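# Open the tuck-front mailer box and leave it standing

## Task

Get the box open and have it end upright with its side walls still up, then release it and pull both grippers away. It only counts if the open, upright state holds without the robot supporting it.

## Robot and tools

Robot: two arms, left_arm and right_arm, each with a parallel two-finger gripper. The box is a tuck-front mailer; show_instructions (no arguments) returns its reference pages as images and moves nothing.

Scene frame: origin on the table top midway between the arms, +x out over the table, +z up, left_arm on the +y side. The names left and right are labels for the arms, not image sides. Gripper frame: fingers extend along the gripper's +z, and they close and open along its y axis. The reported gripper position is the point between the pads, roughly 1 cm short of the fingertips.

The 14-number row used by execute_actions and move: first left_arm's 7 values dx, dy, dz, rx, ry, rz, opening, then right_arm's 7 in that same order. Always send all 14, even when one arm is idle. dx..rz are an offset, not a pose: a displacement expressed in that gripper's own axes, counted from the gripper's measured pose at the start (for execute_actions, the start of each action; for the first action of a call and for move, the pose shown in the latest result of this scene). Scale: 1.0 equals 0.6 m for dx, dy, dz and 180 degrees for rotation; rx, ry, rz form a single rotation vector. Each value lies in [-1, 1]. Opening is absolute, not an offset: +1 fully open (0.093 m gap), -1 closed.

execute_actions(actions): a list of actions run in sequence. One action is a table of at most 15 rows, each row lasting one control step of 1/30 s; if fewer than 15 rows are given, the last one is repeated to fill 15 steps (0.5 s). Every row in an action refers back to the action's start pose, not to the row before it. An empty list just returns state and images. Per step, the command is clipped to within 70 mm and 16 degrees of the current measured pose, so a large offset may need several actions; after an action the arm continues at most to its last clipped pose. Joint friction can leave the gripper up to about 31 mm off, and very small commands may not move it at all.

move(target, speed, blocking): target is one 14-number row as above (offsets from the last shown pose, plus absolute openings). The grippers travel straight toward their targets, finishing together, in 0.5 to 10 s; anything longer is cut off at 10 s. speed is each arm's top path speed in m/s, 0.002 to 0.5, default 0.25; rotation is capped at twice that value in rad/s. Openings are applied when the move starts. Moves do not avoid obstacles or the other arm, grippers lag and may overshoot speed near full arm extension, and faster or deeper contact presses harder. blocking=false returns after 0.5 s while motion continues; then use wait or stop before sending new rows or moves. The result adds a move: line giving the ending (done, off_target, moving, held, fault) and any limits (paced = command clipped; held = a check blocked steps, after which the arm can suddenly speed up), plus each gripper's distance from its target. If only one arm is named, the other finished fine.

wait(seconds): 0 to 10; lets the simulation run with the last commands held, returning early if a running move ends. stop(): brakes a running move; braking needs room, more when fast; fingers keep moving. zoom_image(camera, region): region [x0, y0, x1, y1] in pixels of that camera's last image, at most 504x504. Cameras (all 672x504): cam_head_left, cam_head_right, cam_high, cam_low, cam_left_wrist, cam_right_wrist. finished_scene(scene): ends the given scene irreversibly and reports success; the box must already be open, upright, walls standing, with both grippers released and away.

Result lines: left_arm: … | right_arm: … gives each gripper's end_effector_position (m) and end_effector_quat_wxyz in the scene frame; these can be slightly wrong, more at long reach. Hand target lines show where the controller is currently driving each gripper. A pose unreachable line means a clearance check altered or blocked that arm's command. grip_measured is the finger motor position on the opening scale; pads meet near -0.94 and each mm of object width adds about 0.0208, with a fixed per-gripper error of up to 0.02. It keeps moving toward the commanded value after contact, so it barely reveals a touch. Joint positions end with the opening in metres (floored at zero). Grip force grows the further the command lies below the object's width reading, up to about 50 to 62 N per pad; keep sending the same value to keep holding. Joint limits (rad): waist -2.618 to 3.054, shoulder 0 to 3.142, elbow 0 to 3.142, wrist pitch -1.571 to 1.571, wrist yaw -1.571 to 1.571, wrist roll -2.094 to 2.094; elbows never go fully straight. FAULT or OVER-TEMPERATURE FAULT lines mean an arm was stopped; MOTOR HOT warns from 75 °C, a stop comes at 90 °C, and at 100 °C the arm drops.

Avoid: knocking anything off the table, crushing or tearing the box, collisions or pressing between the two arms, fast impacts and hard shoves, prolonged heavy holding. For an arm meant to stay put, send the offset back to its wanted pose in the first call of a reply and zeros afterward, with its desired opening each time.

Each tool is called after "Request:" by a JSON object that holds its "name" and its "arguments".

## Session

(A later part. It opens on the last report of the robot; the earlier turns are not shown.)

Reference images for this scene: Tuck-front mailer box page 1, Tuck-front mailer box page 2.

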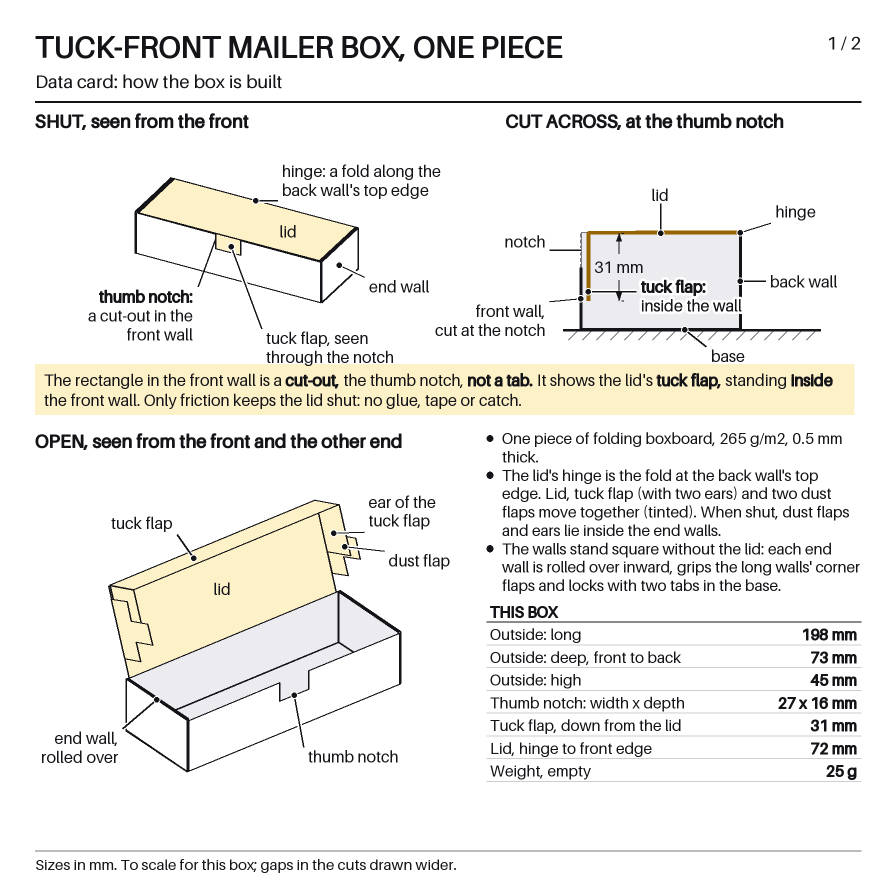

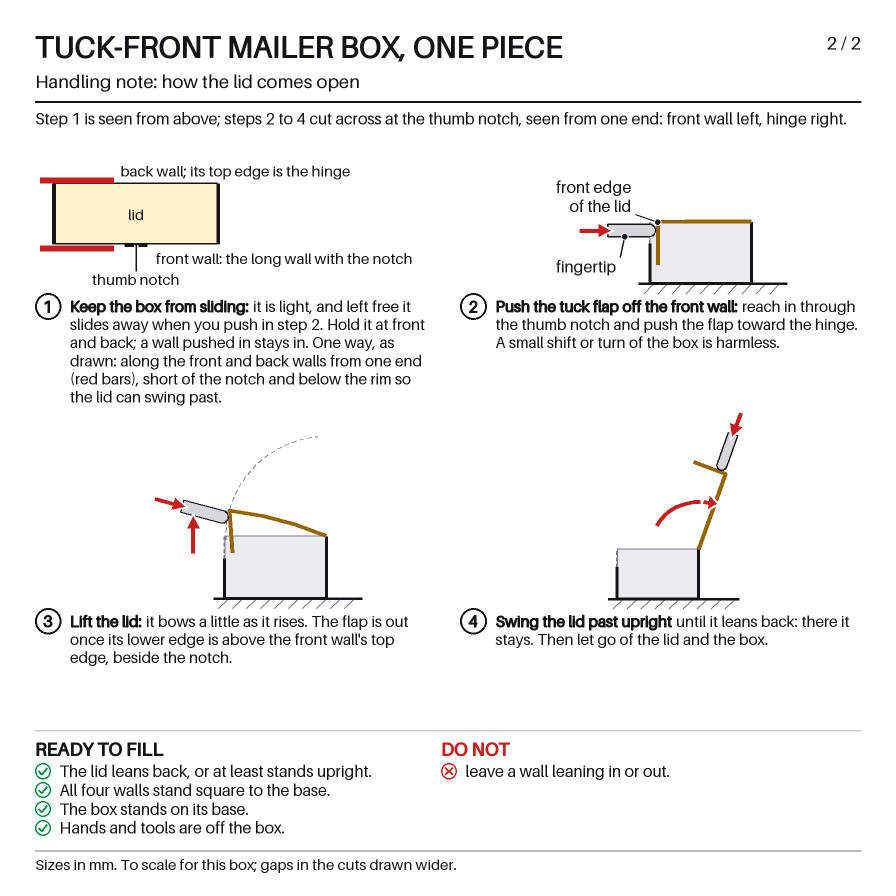

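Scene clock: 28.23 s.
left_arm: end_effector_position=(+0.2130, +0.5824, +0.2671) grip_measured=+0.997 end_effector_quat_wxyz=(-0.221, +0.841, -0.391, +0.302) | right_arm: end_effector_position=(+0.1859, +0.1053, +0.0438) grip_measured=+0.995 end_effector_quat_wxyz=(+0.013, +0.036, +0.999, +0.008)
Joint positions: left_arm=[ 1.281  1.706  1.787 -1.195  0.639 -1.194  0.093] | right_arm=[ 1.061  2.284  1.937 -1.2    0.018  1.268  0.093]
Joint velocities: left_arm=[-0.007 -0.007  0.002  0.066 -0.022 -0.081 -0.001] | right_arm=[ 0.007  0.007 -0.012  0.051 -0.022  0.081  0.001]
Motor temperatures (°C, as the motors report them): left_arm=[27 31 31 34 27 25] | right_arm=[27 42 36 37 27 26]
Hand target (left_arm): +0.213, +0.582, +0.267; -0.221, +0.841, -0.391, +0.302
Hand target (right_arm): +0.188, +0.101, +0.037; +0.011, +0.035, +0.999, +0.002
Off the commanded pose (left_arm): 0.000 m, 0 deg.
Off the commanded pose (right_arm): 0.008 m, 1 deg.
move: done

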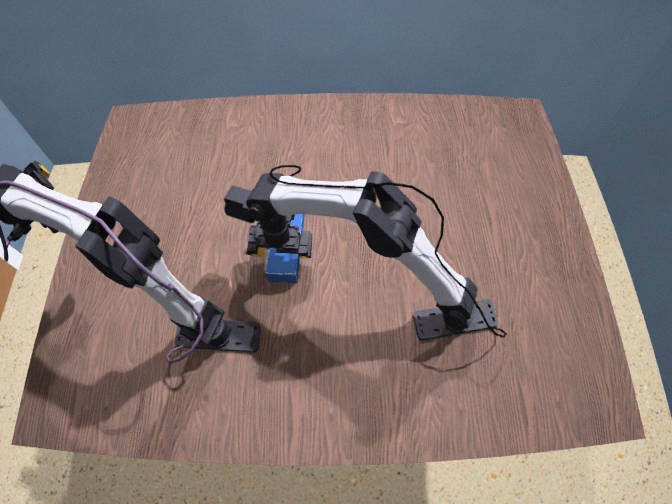

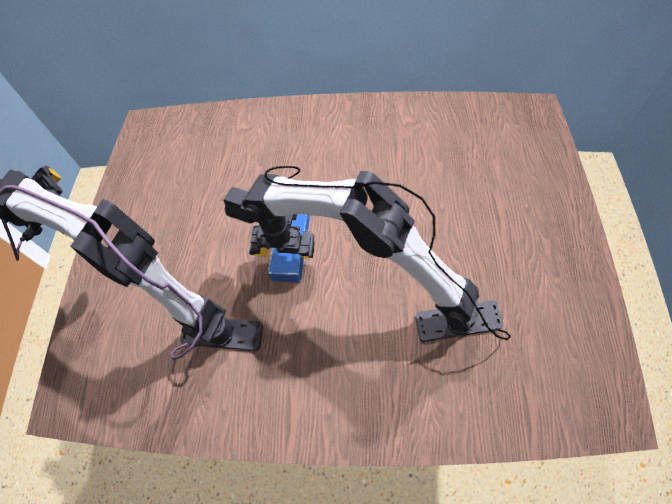

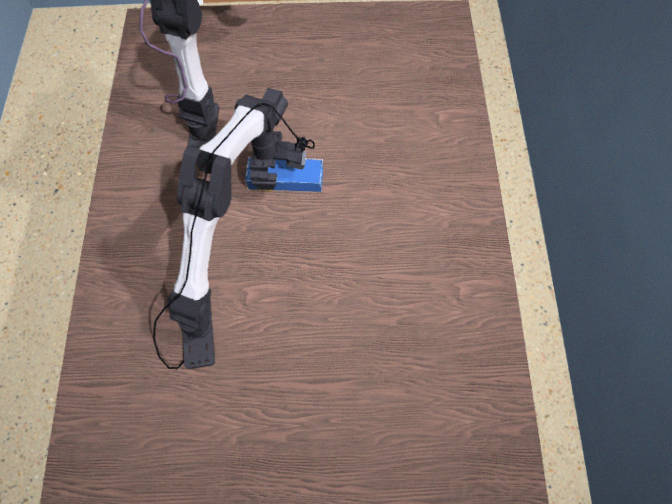

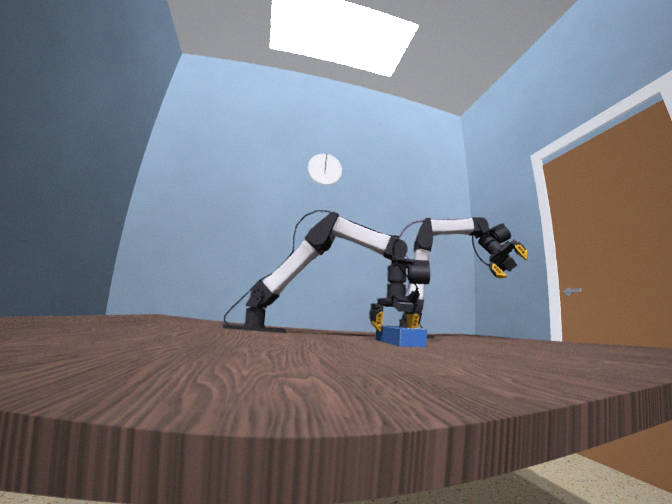

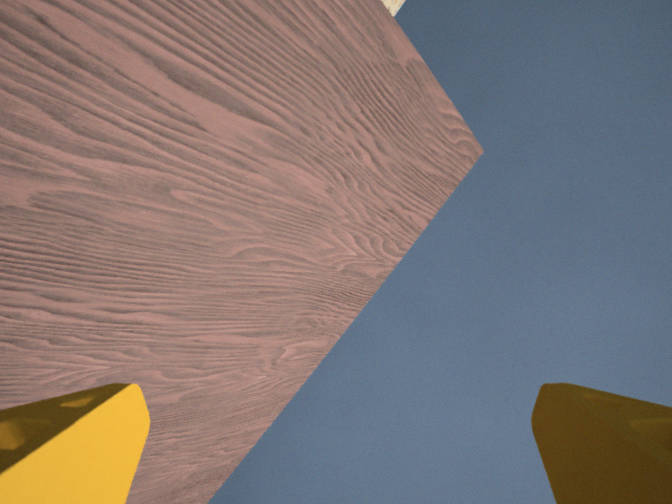

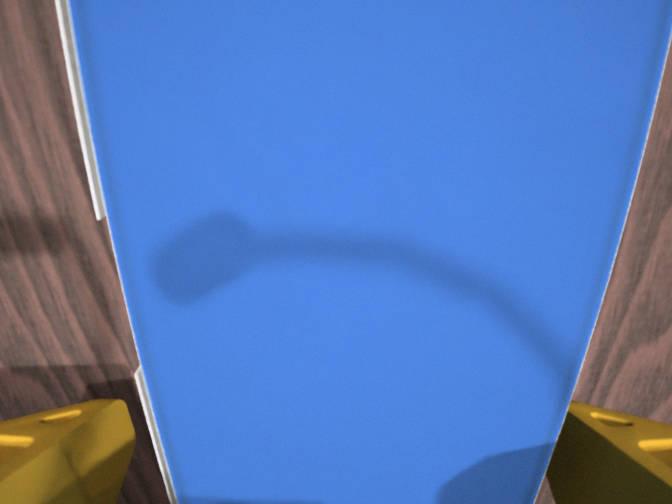

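Request:
{"name": "move", "arguments": {"target": [0,0,0,0,0,0,1,0,-0.008,0.045,0,0,0,1], "speed": 0.03}}

Request:
{"name": "move", "arguments": {"target": [0,0,0,0,0,0,1,0,0,0,0,0,0,0.56]}}

Request:
{"name": "move", "arguments": {"target": [0,0,0,0,0,0,1,0,0,-0.05,0,0,0,0.56], "speed": 0.03}}

Scene clock: 33.73 s.
left_arm: end_effector_position=(+0.2130, +0.5824, +0.2671) grip_measured=+0.997 end_effector_quat_wxyz=(-0.221, +0.841, -0.391, +0.302) | right_arm: end_effector_position=(+0.1853, +0.1039, +0.0225) grip_measured=+0.995 end_effector_quat_wxyz=(+0.014, +0.035, +0.999, +0.011)
Joint positions: left_arm=[ 1.281  1.706  1.787 -1.195  0.639 -1.194  0.093] | right_arm=[ 1.061  2.284  1.851 -1.108  0.018  1.268  0.093]
Joint velocities: left_arm=[ 0.007 -0.012 -0.022  0.022 -0.051  0.007  0.   ] | right_arm=[-0.002 -0.002 -0.007 -0.007 -0.066 -0.037  0.   ]
Motor temperatures (°C, as the motors report them): left_arm=[27 31 31 34 27 25] | right_arm=[27 44 35 36 27 26]
Hand target (left_arm): +0.213, +0.582, +0.267; -0.221, +0.841, -0.391, +0.302
Hand target (right_arm): +0.186, +0.101, +0.017; +0.012, +0.036, +0.999, +0.008
Off the commanded pose (left_arm): 0.000 m, 0 deg.
Off the commanded pose (right_arm): 0.007 m, 0 deg.
move: done

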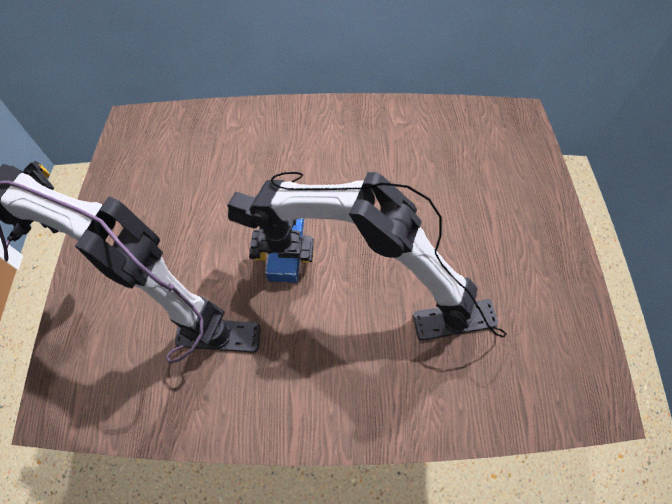

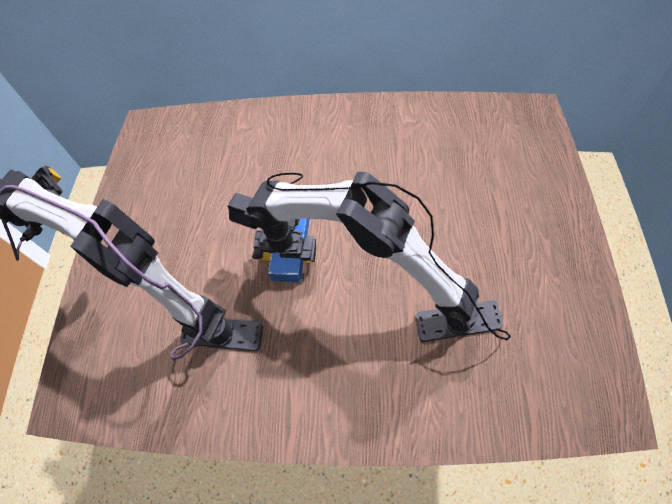

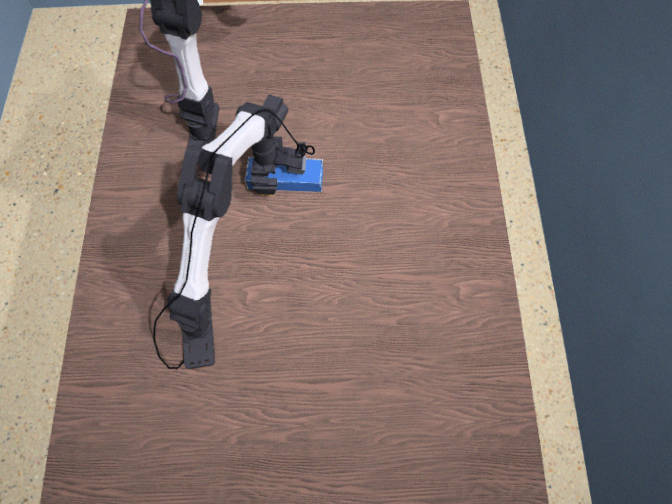

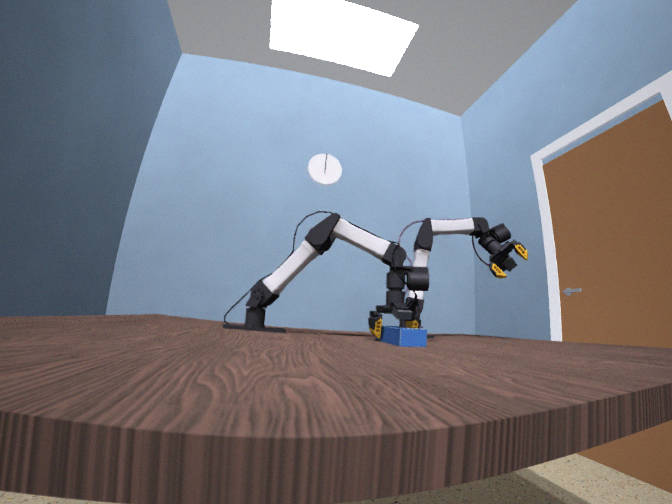

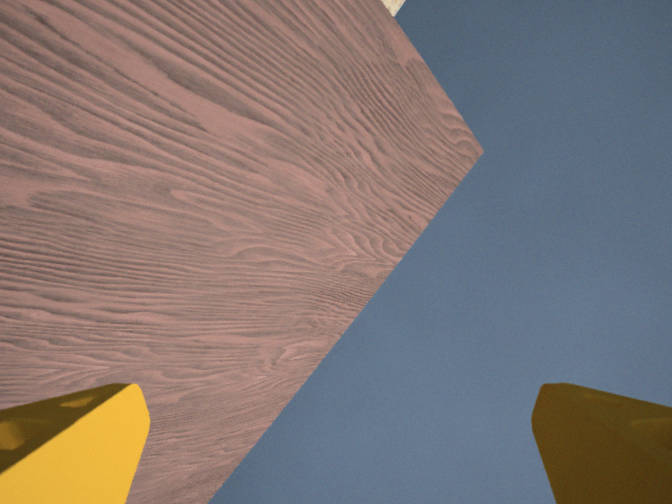

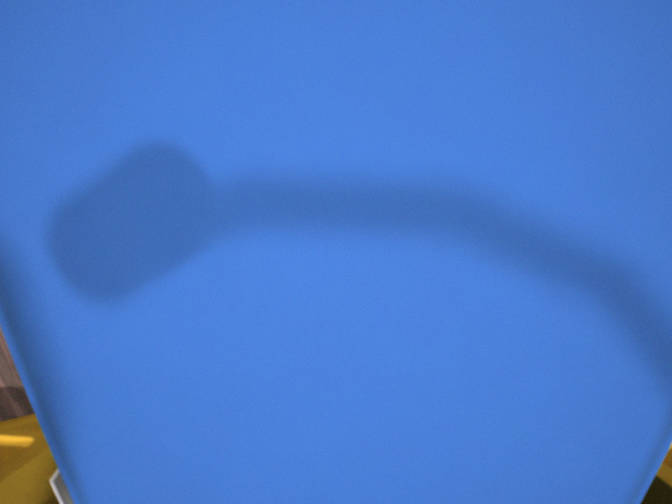

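Scene clock: 34.23 s.
left_arm: end_effector_position=(+0.2130, +0.5824, +0.2671) grip_measured=+0.997 end_effector_quat_wxyz=(-0.221, +0.841, -0.391, +0.302) | right_arm: end_effector_position=(+0.1853, +0.1039, +0.0225) grip_measured=+0.564 end_effector_quat_wxyz=(+0.014, +0.035, +0.999, +0.011)
Joint positions: left_arm=[ 1.281  1.706  1.787 -1.195  0.639 -1.194  0.093] | right_arm=[ 1.061  2.284  1.851 -1.108  0.018  1.268  0.072]
Joint velocities: left_arm=[-0.012 -0.012 -0.012  0.037 -0.051 -0.022  0.   ] | right_arm=[ 0.002  0.002  0.007  0.007  0.037  0.007 -0.001]
Motor temperatures (°C, as the motors report them): left_arm=[27 31 31 34 27 25] | right_arm=[27 44 35 36 27 26]
Hand target (left_arm): +0.213, +0.582, +0.267; -0.221, +0.841, -0.391, +0.302
Hand target (right_arm): +0.185, +0.104, +0.023; +0.014, +0.035, +0.999, +0.011
Off the commanded pose (left_arm): 0.000 m, 0 deg.
Off the commanded pose (right_arm): 0.000 m, 0 deg.
move: done

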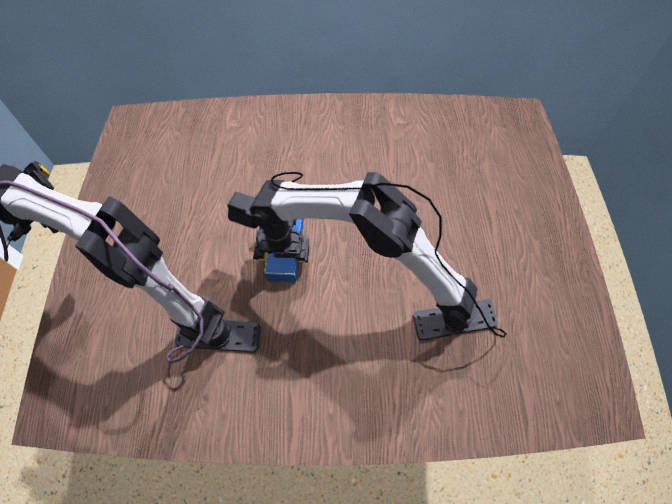

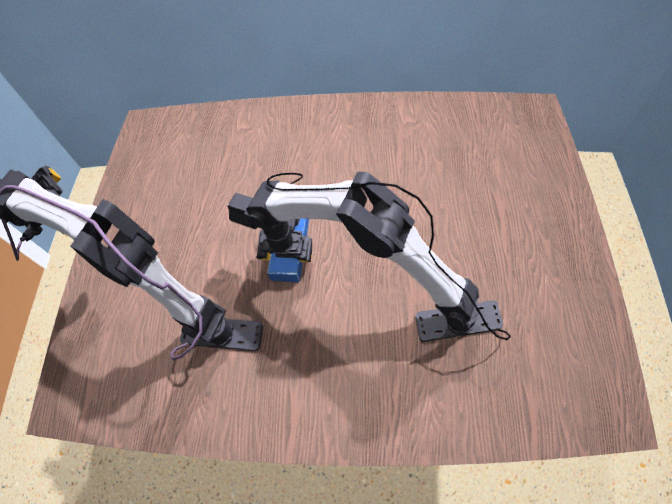

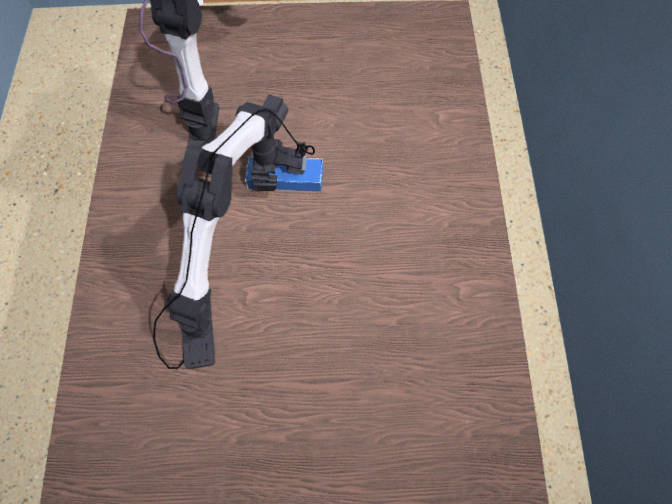

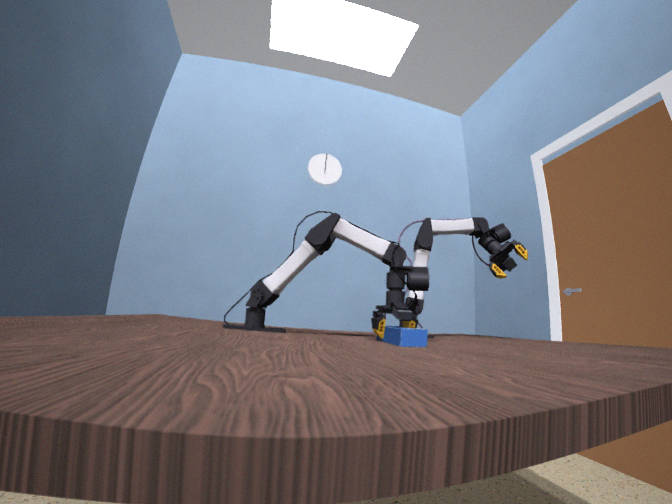

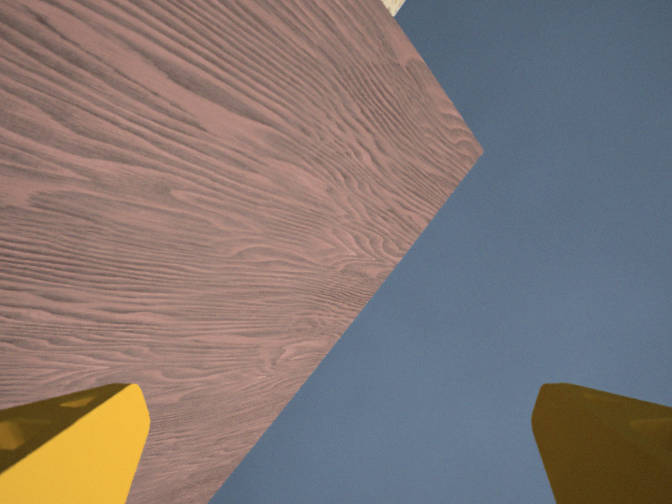

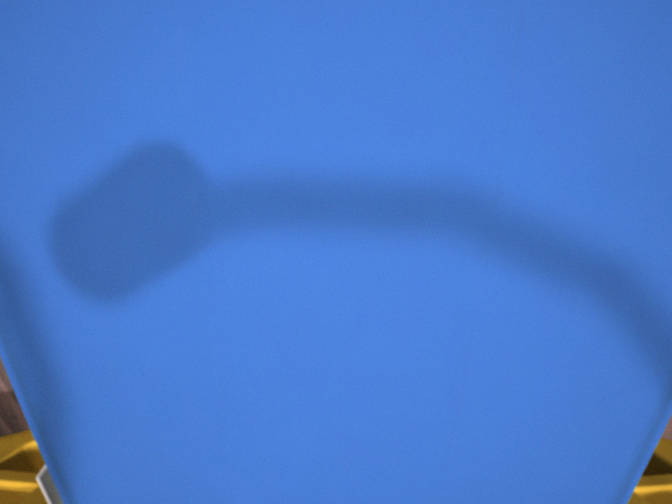

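Scene clock: 35.63 s.
left_arm: end_effector_position=(+0.2130, +0.5824, +0.2671) grip_measured=+0.997 end_effector_quat_wxyz=(-0.221, +0.841, -0.391, +0.302) | right_arm: end_effector_position=(+0.1831, +0.0981, +0.0387) grip_measured=+0.564 end_effector_quat_wxyz=(+0.009, +0.035, +0.999, -0.003)
Joint positions: left_arm=[ 1.281  1.706  1.787 -1.195  0.639 -1.194  0.093] | right_arm=[ 1.061  2.278  1.907 -1.2    0.018  1.268  0.072]
Joint velocities: left_arm=[ 0.002 -0.002 -0.007  0.037 -0.066  0.007  0.001] | right_arm=[-0.012 -0.007 -0.007  0.066 -0.095  0.007  0.001]
Motor temperatures (°C, as the motors report them): left_arm=[27 31 31 34 27 25] | right_arm=[27 45 36 36 27 26]
Hand target (left_arm): +0.213, +0.582, +0.267; -0.221, +0.841, -0.391, +0.302
Hand target (right_arm): +0.185, +0.103, +0.052; +0.014, +0.035, +0.999, +0.011
Off the commanded pose (left_arm): 0.000 m, 0 deg.
Off the commanded pose (right_arm): 0.015 m, 2 deg.
move: off_target (right_arm)

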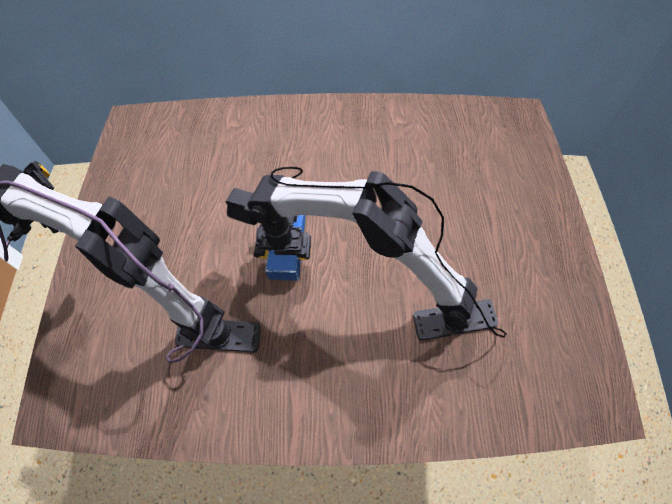

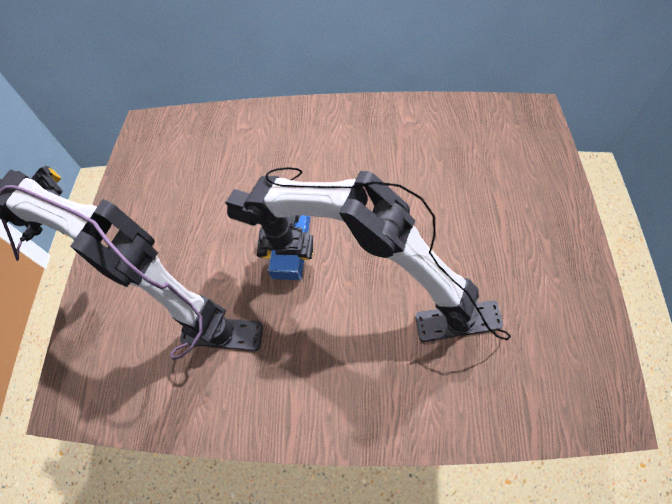

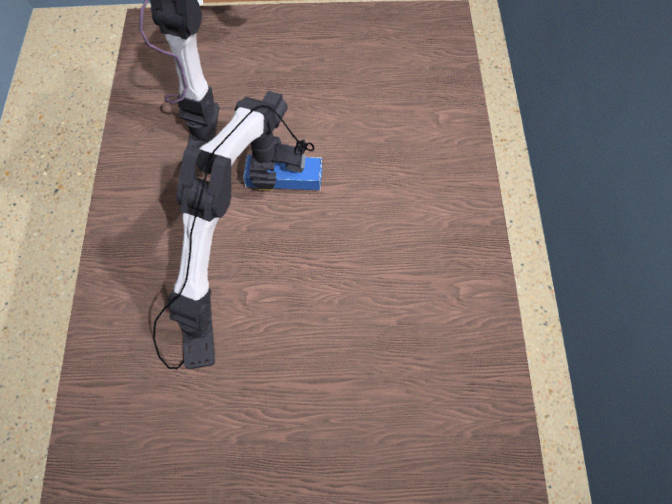

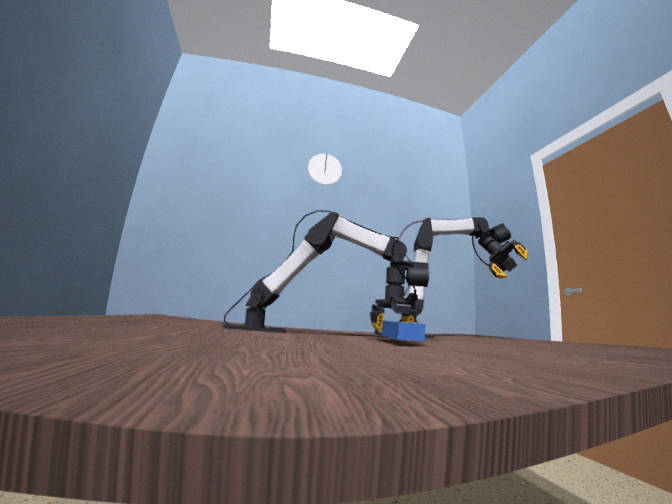

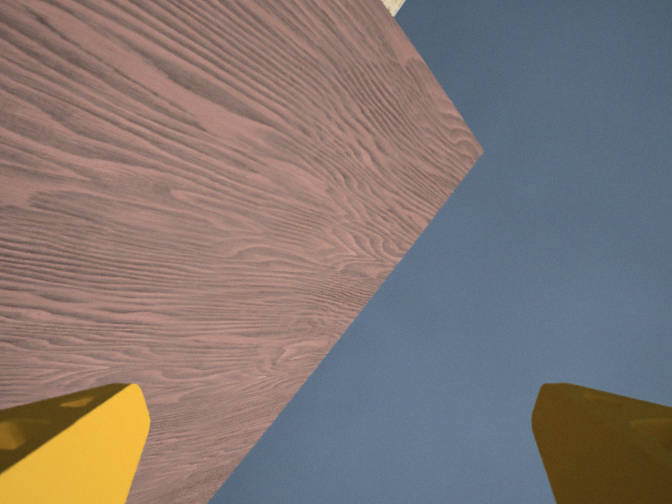

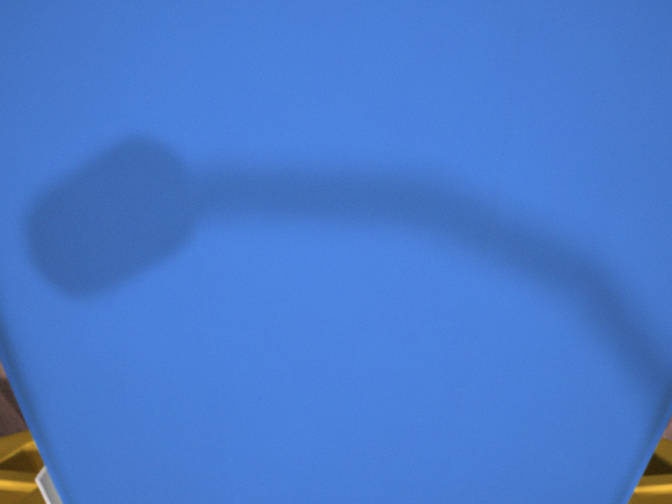

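Request:
{"name": "move", "arguments": {"target": [0.676,0.532,0.113,0.133,0.412,0.287,0.9,-0.287,-0.41,-0.02,0,0,-0.205,0.56], "speed": 0.1}}

Scene clock: 52.87 s.
left_arm: end_effector_position=(+0.2894, +0.0856, +0.1552) grip_measured=+0.902 end_effector_quat_wxyz=(+0.200, -0.208, +0.683, -0.672) | right_arm: end_effector_position=(+0.3405, -0.1551, +0.0523) grip_measured=+0.564 end_effector_quat_wxyz=(+0.002, -0.281, +0.960, -0.011)
Joint positions: left_arm=[-0.069  1.518  0.244  1.245  0.867 -1.555  0.088] | right_arm=[ 0.328  1.934  1.431 -1.067  0.022 -0.106  0.072]
Joint velocities: left_arm=[-0.007 -0.012  0.002  0.066 -0.007  0.007 -0.   ] | right_arm=[-0.012 -0.002 -0.017  0.007 -0.081  0.051  0.   ]
Motor temperatures (°C, as the motors report them): left_arm=[27 31 32 35 27 25] | right_arm=[27 51 36 35 27 26]
Hand target (left_arm): +0.293, +0.083, +0.154; +0.199, -0.205, +0.683, -0.672
Hand target (right_arm): +0.341, -0.158, +0.055; +0.007, -0.283, +0.959, -0.012
Off the commanded pose (left_arm): 0.012 m, 1 deg.
Off the commanded pose (right_arm): 0.006 m, 1 deg.
move: off_target (left_arm)

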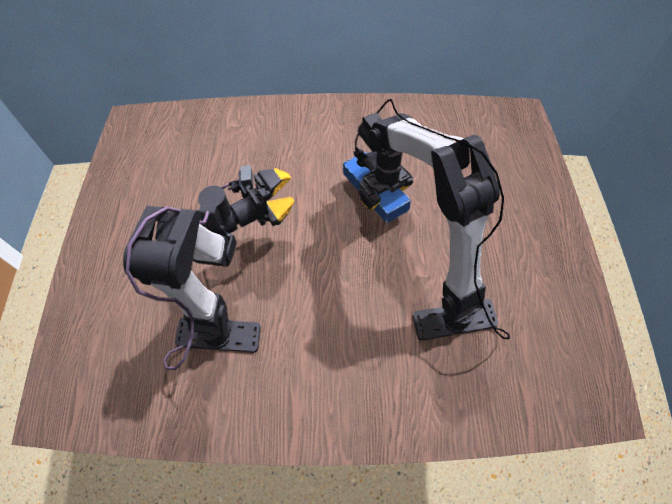

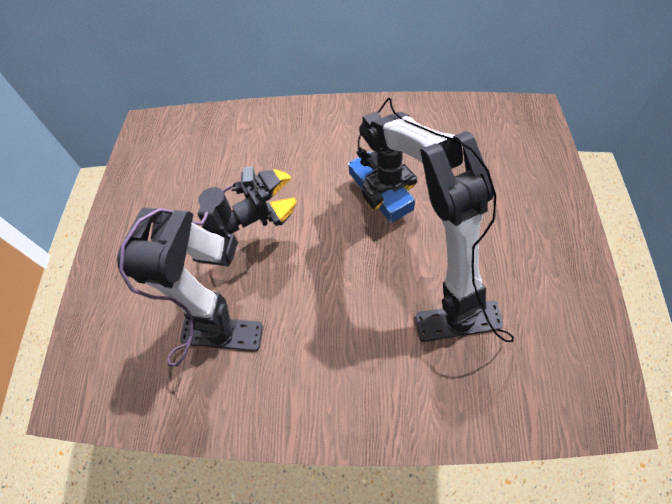

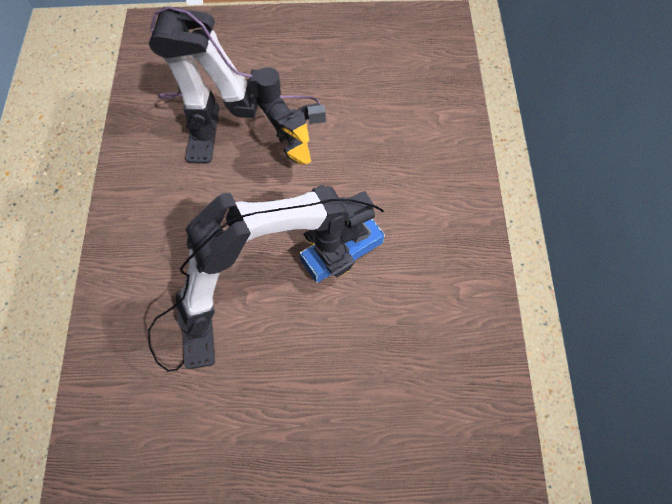

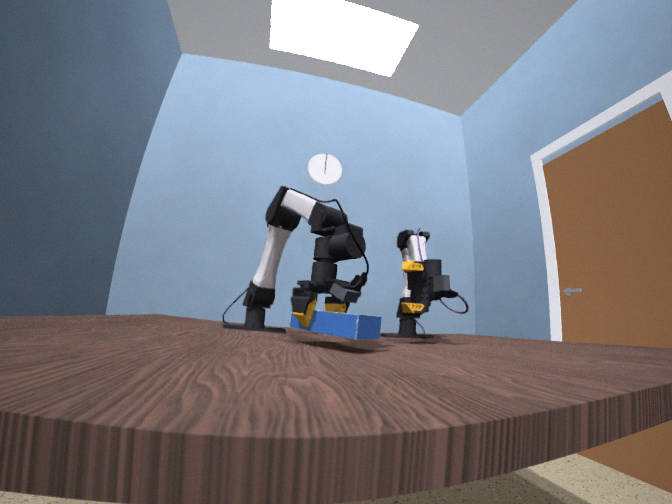

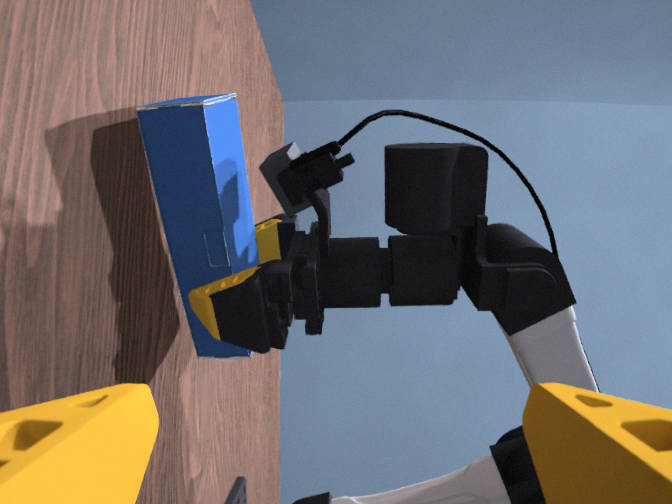

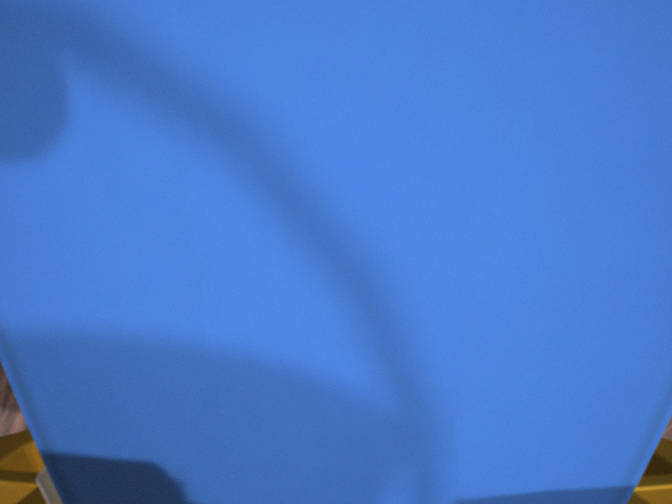

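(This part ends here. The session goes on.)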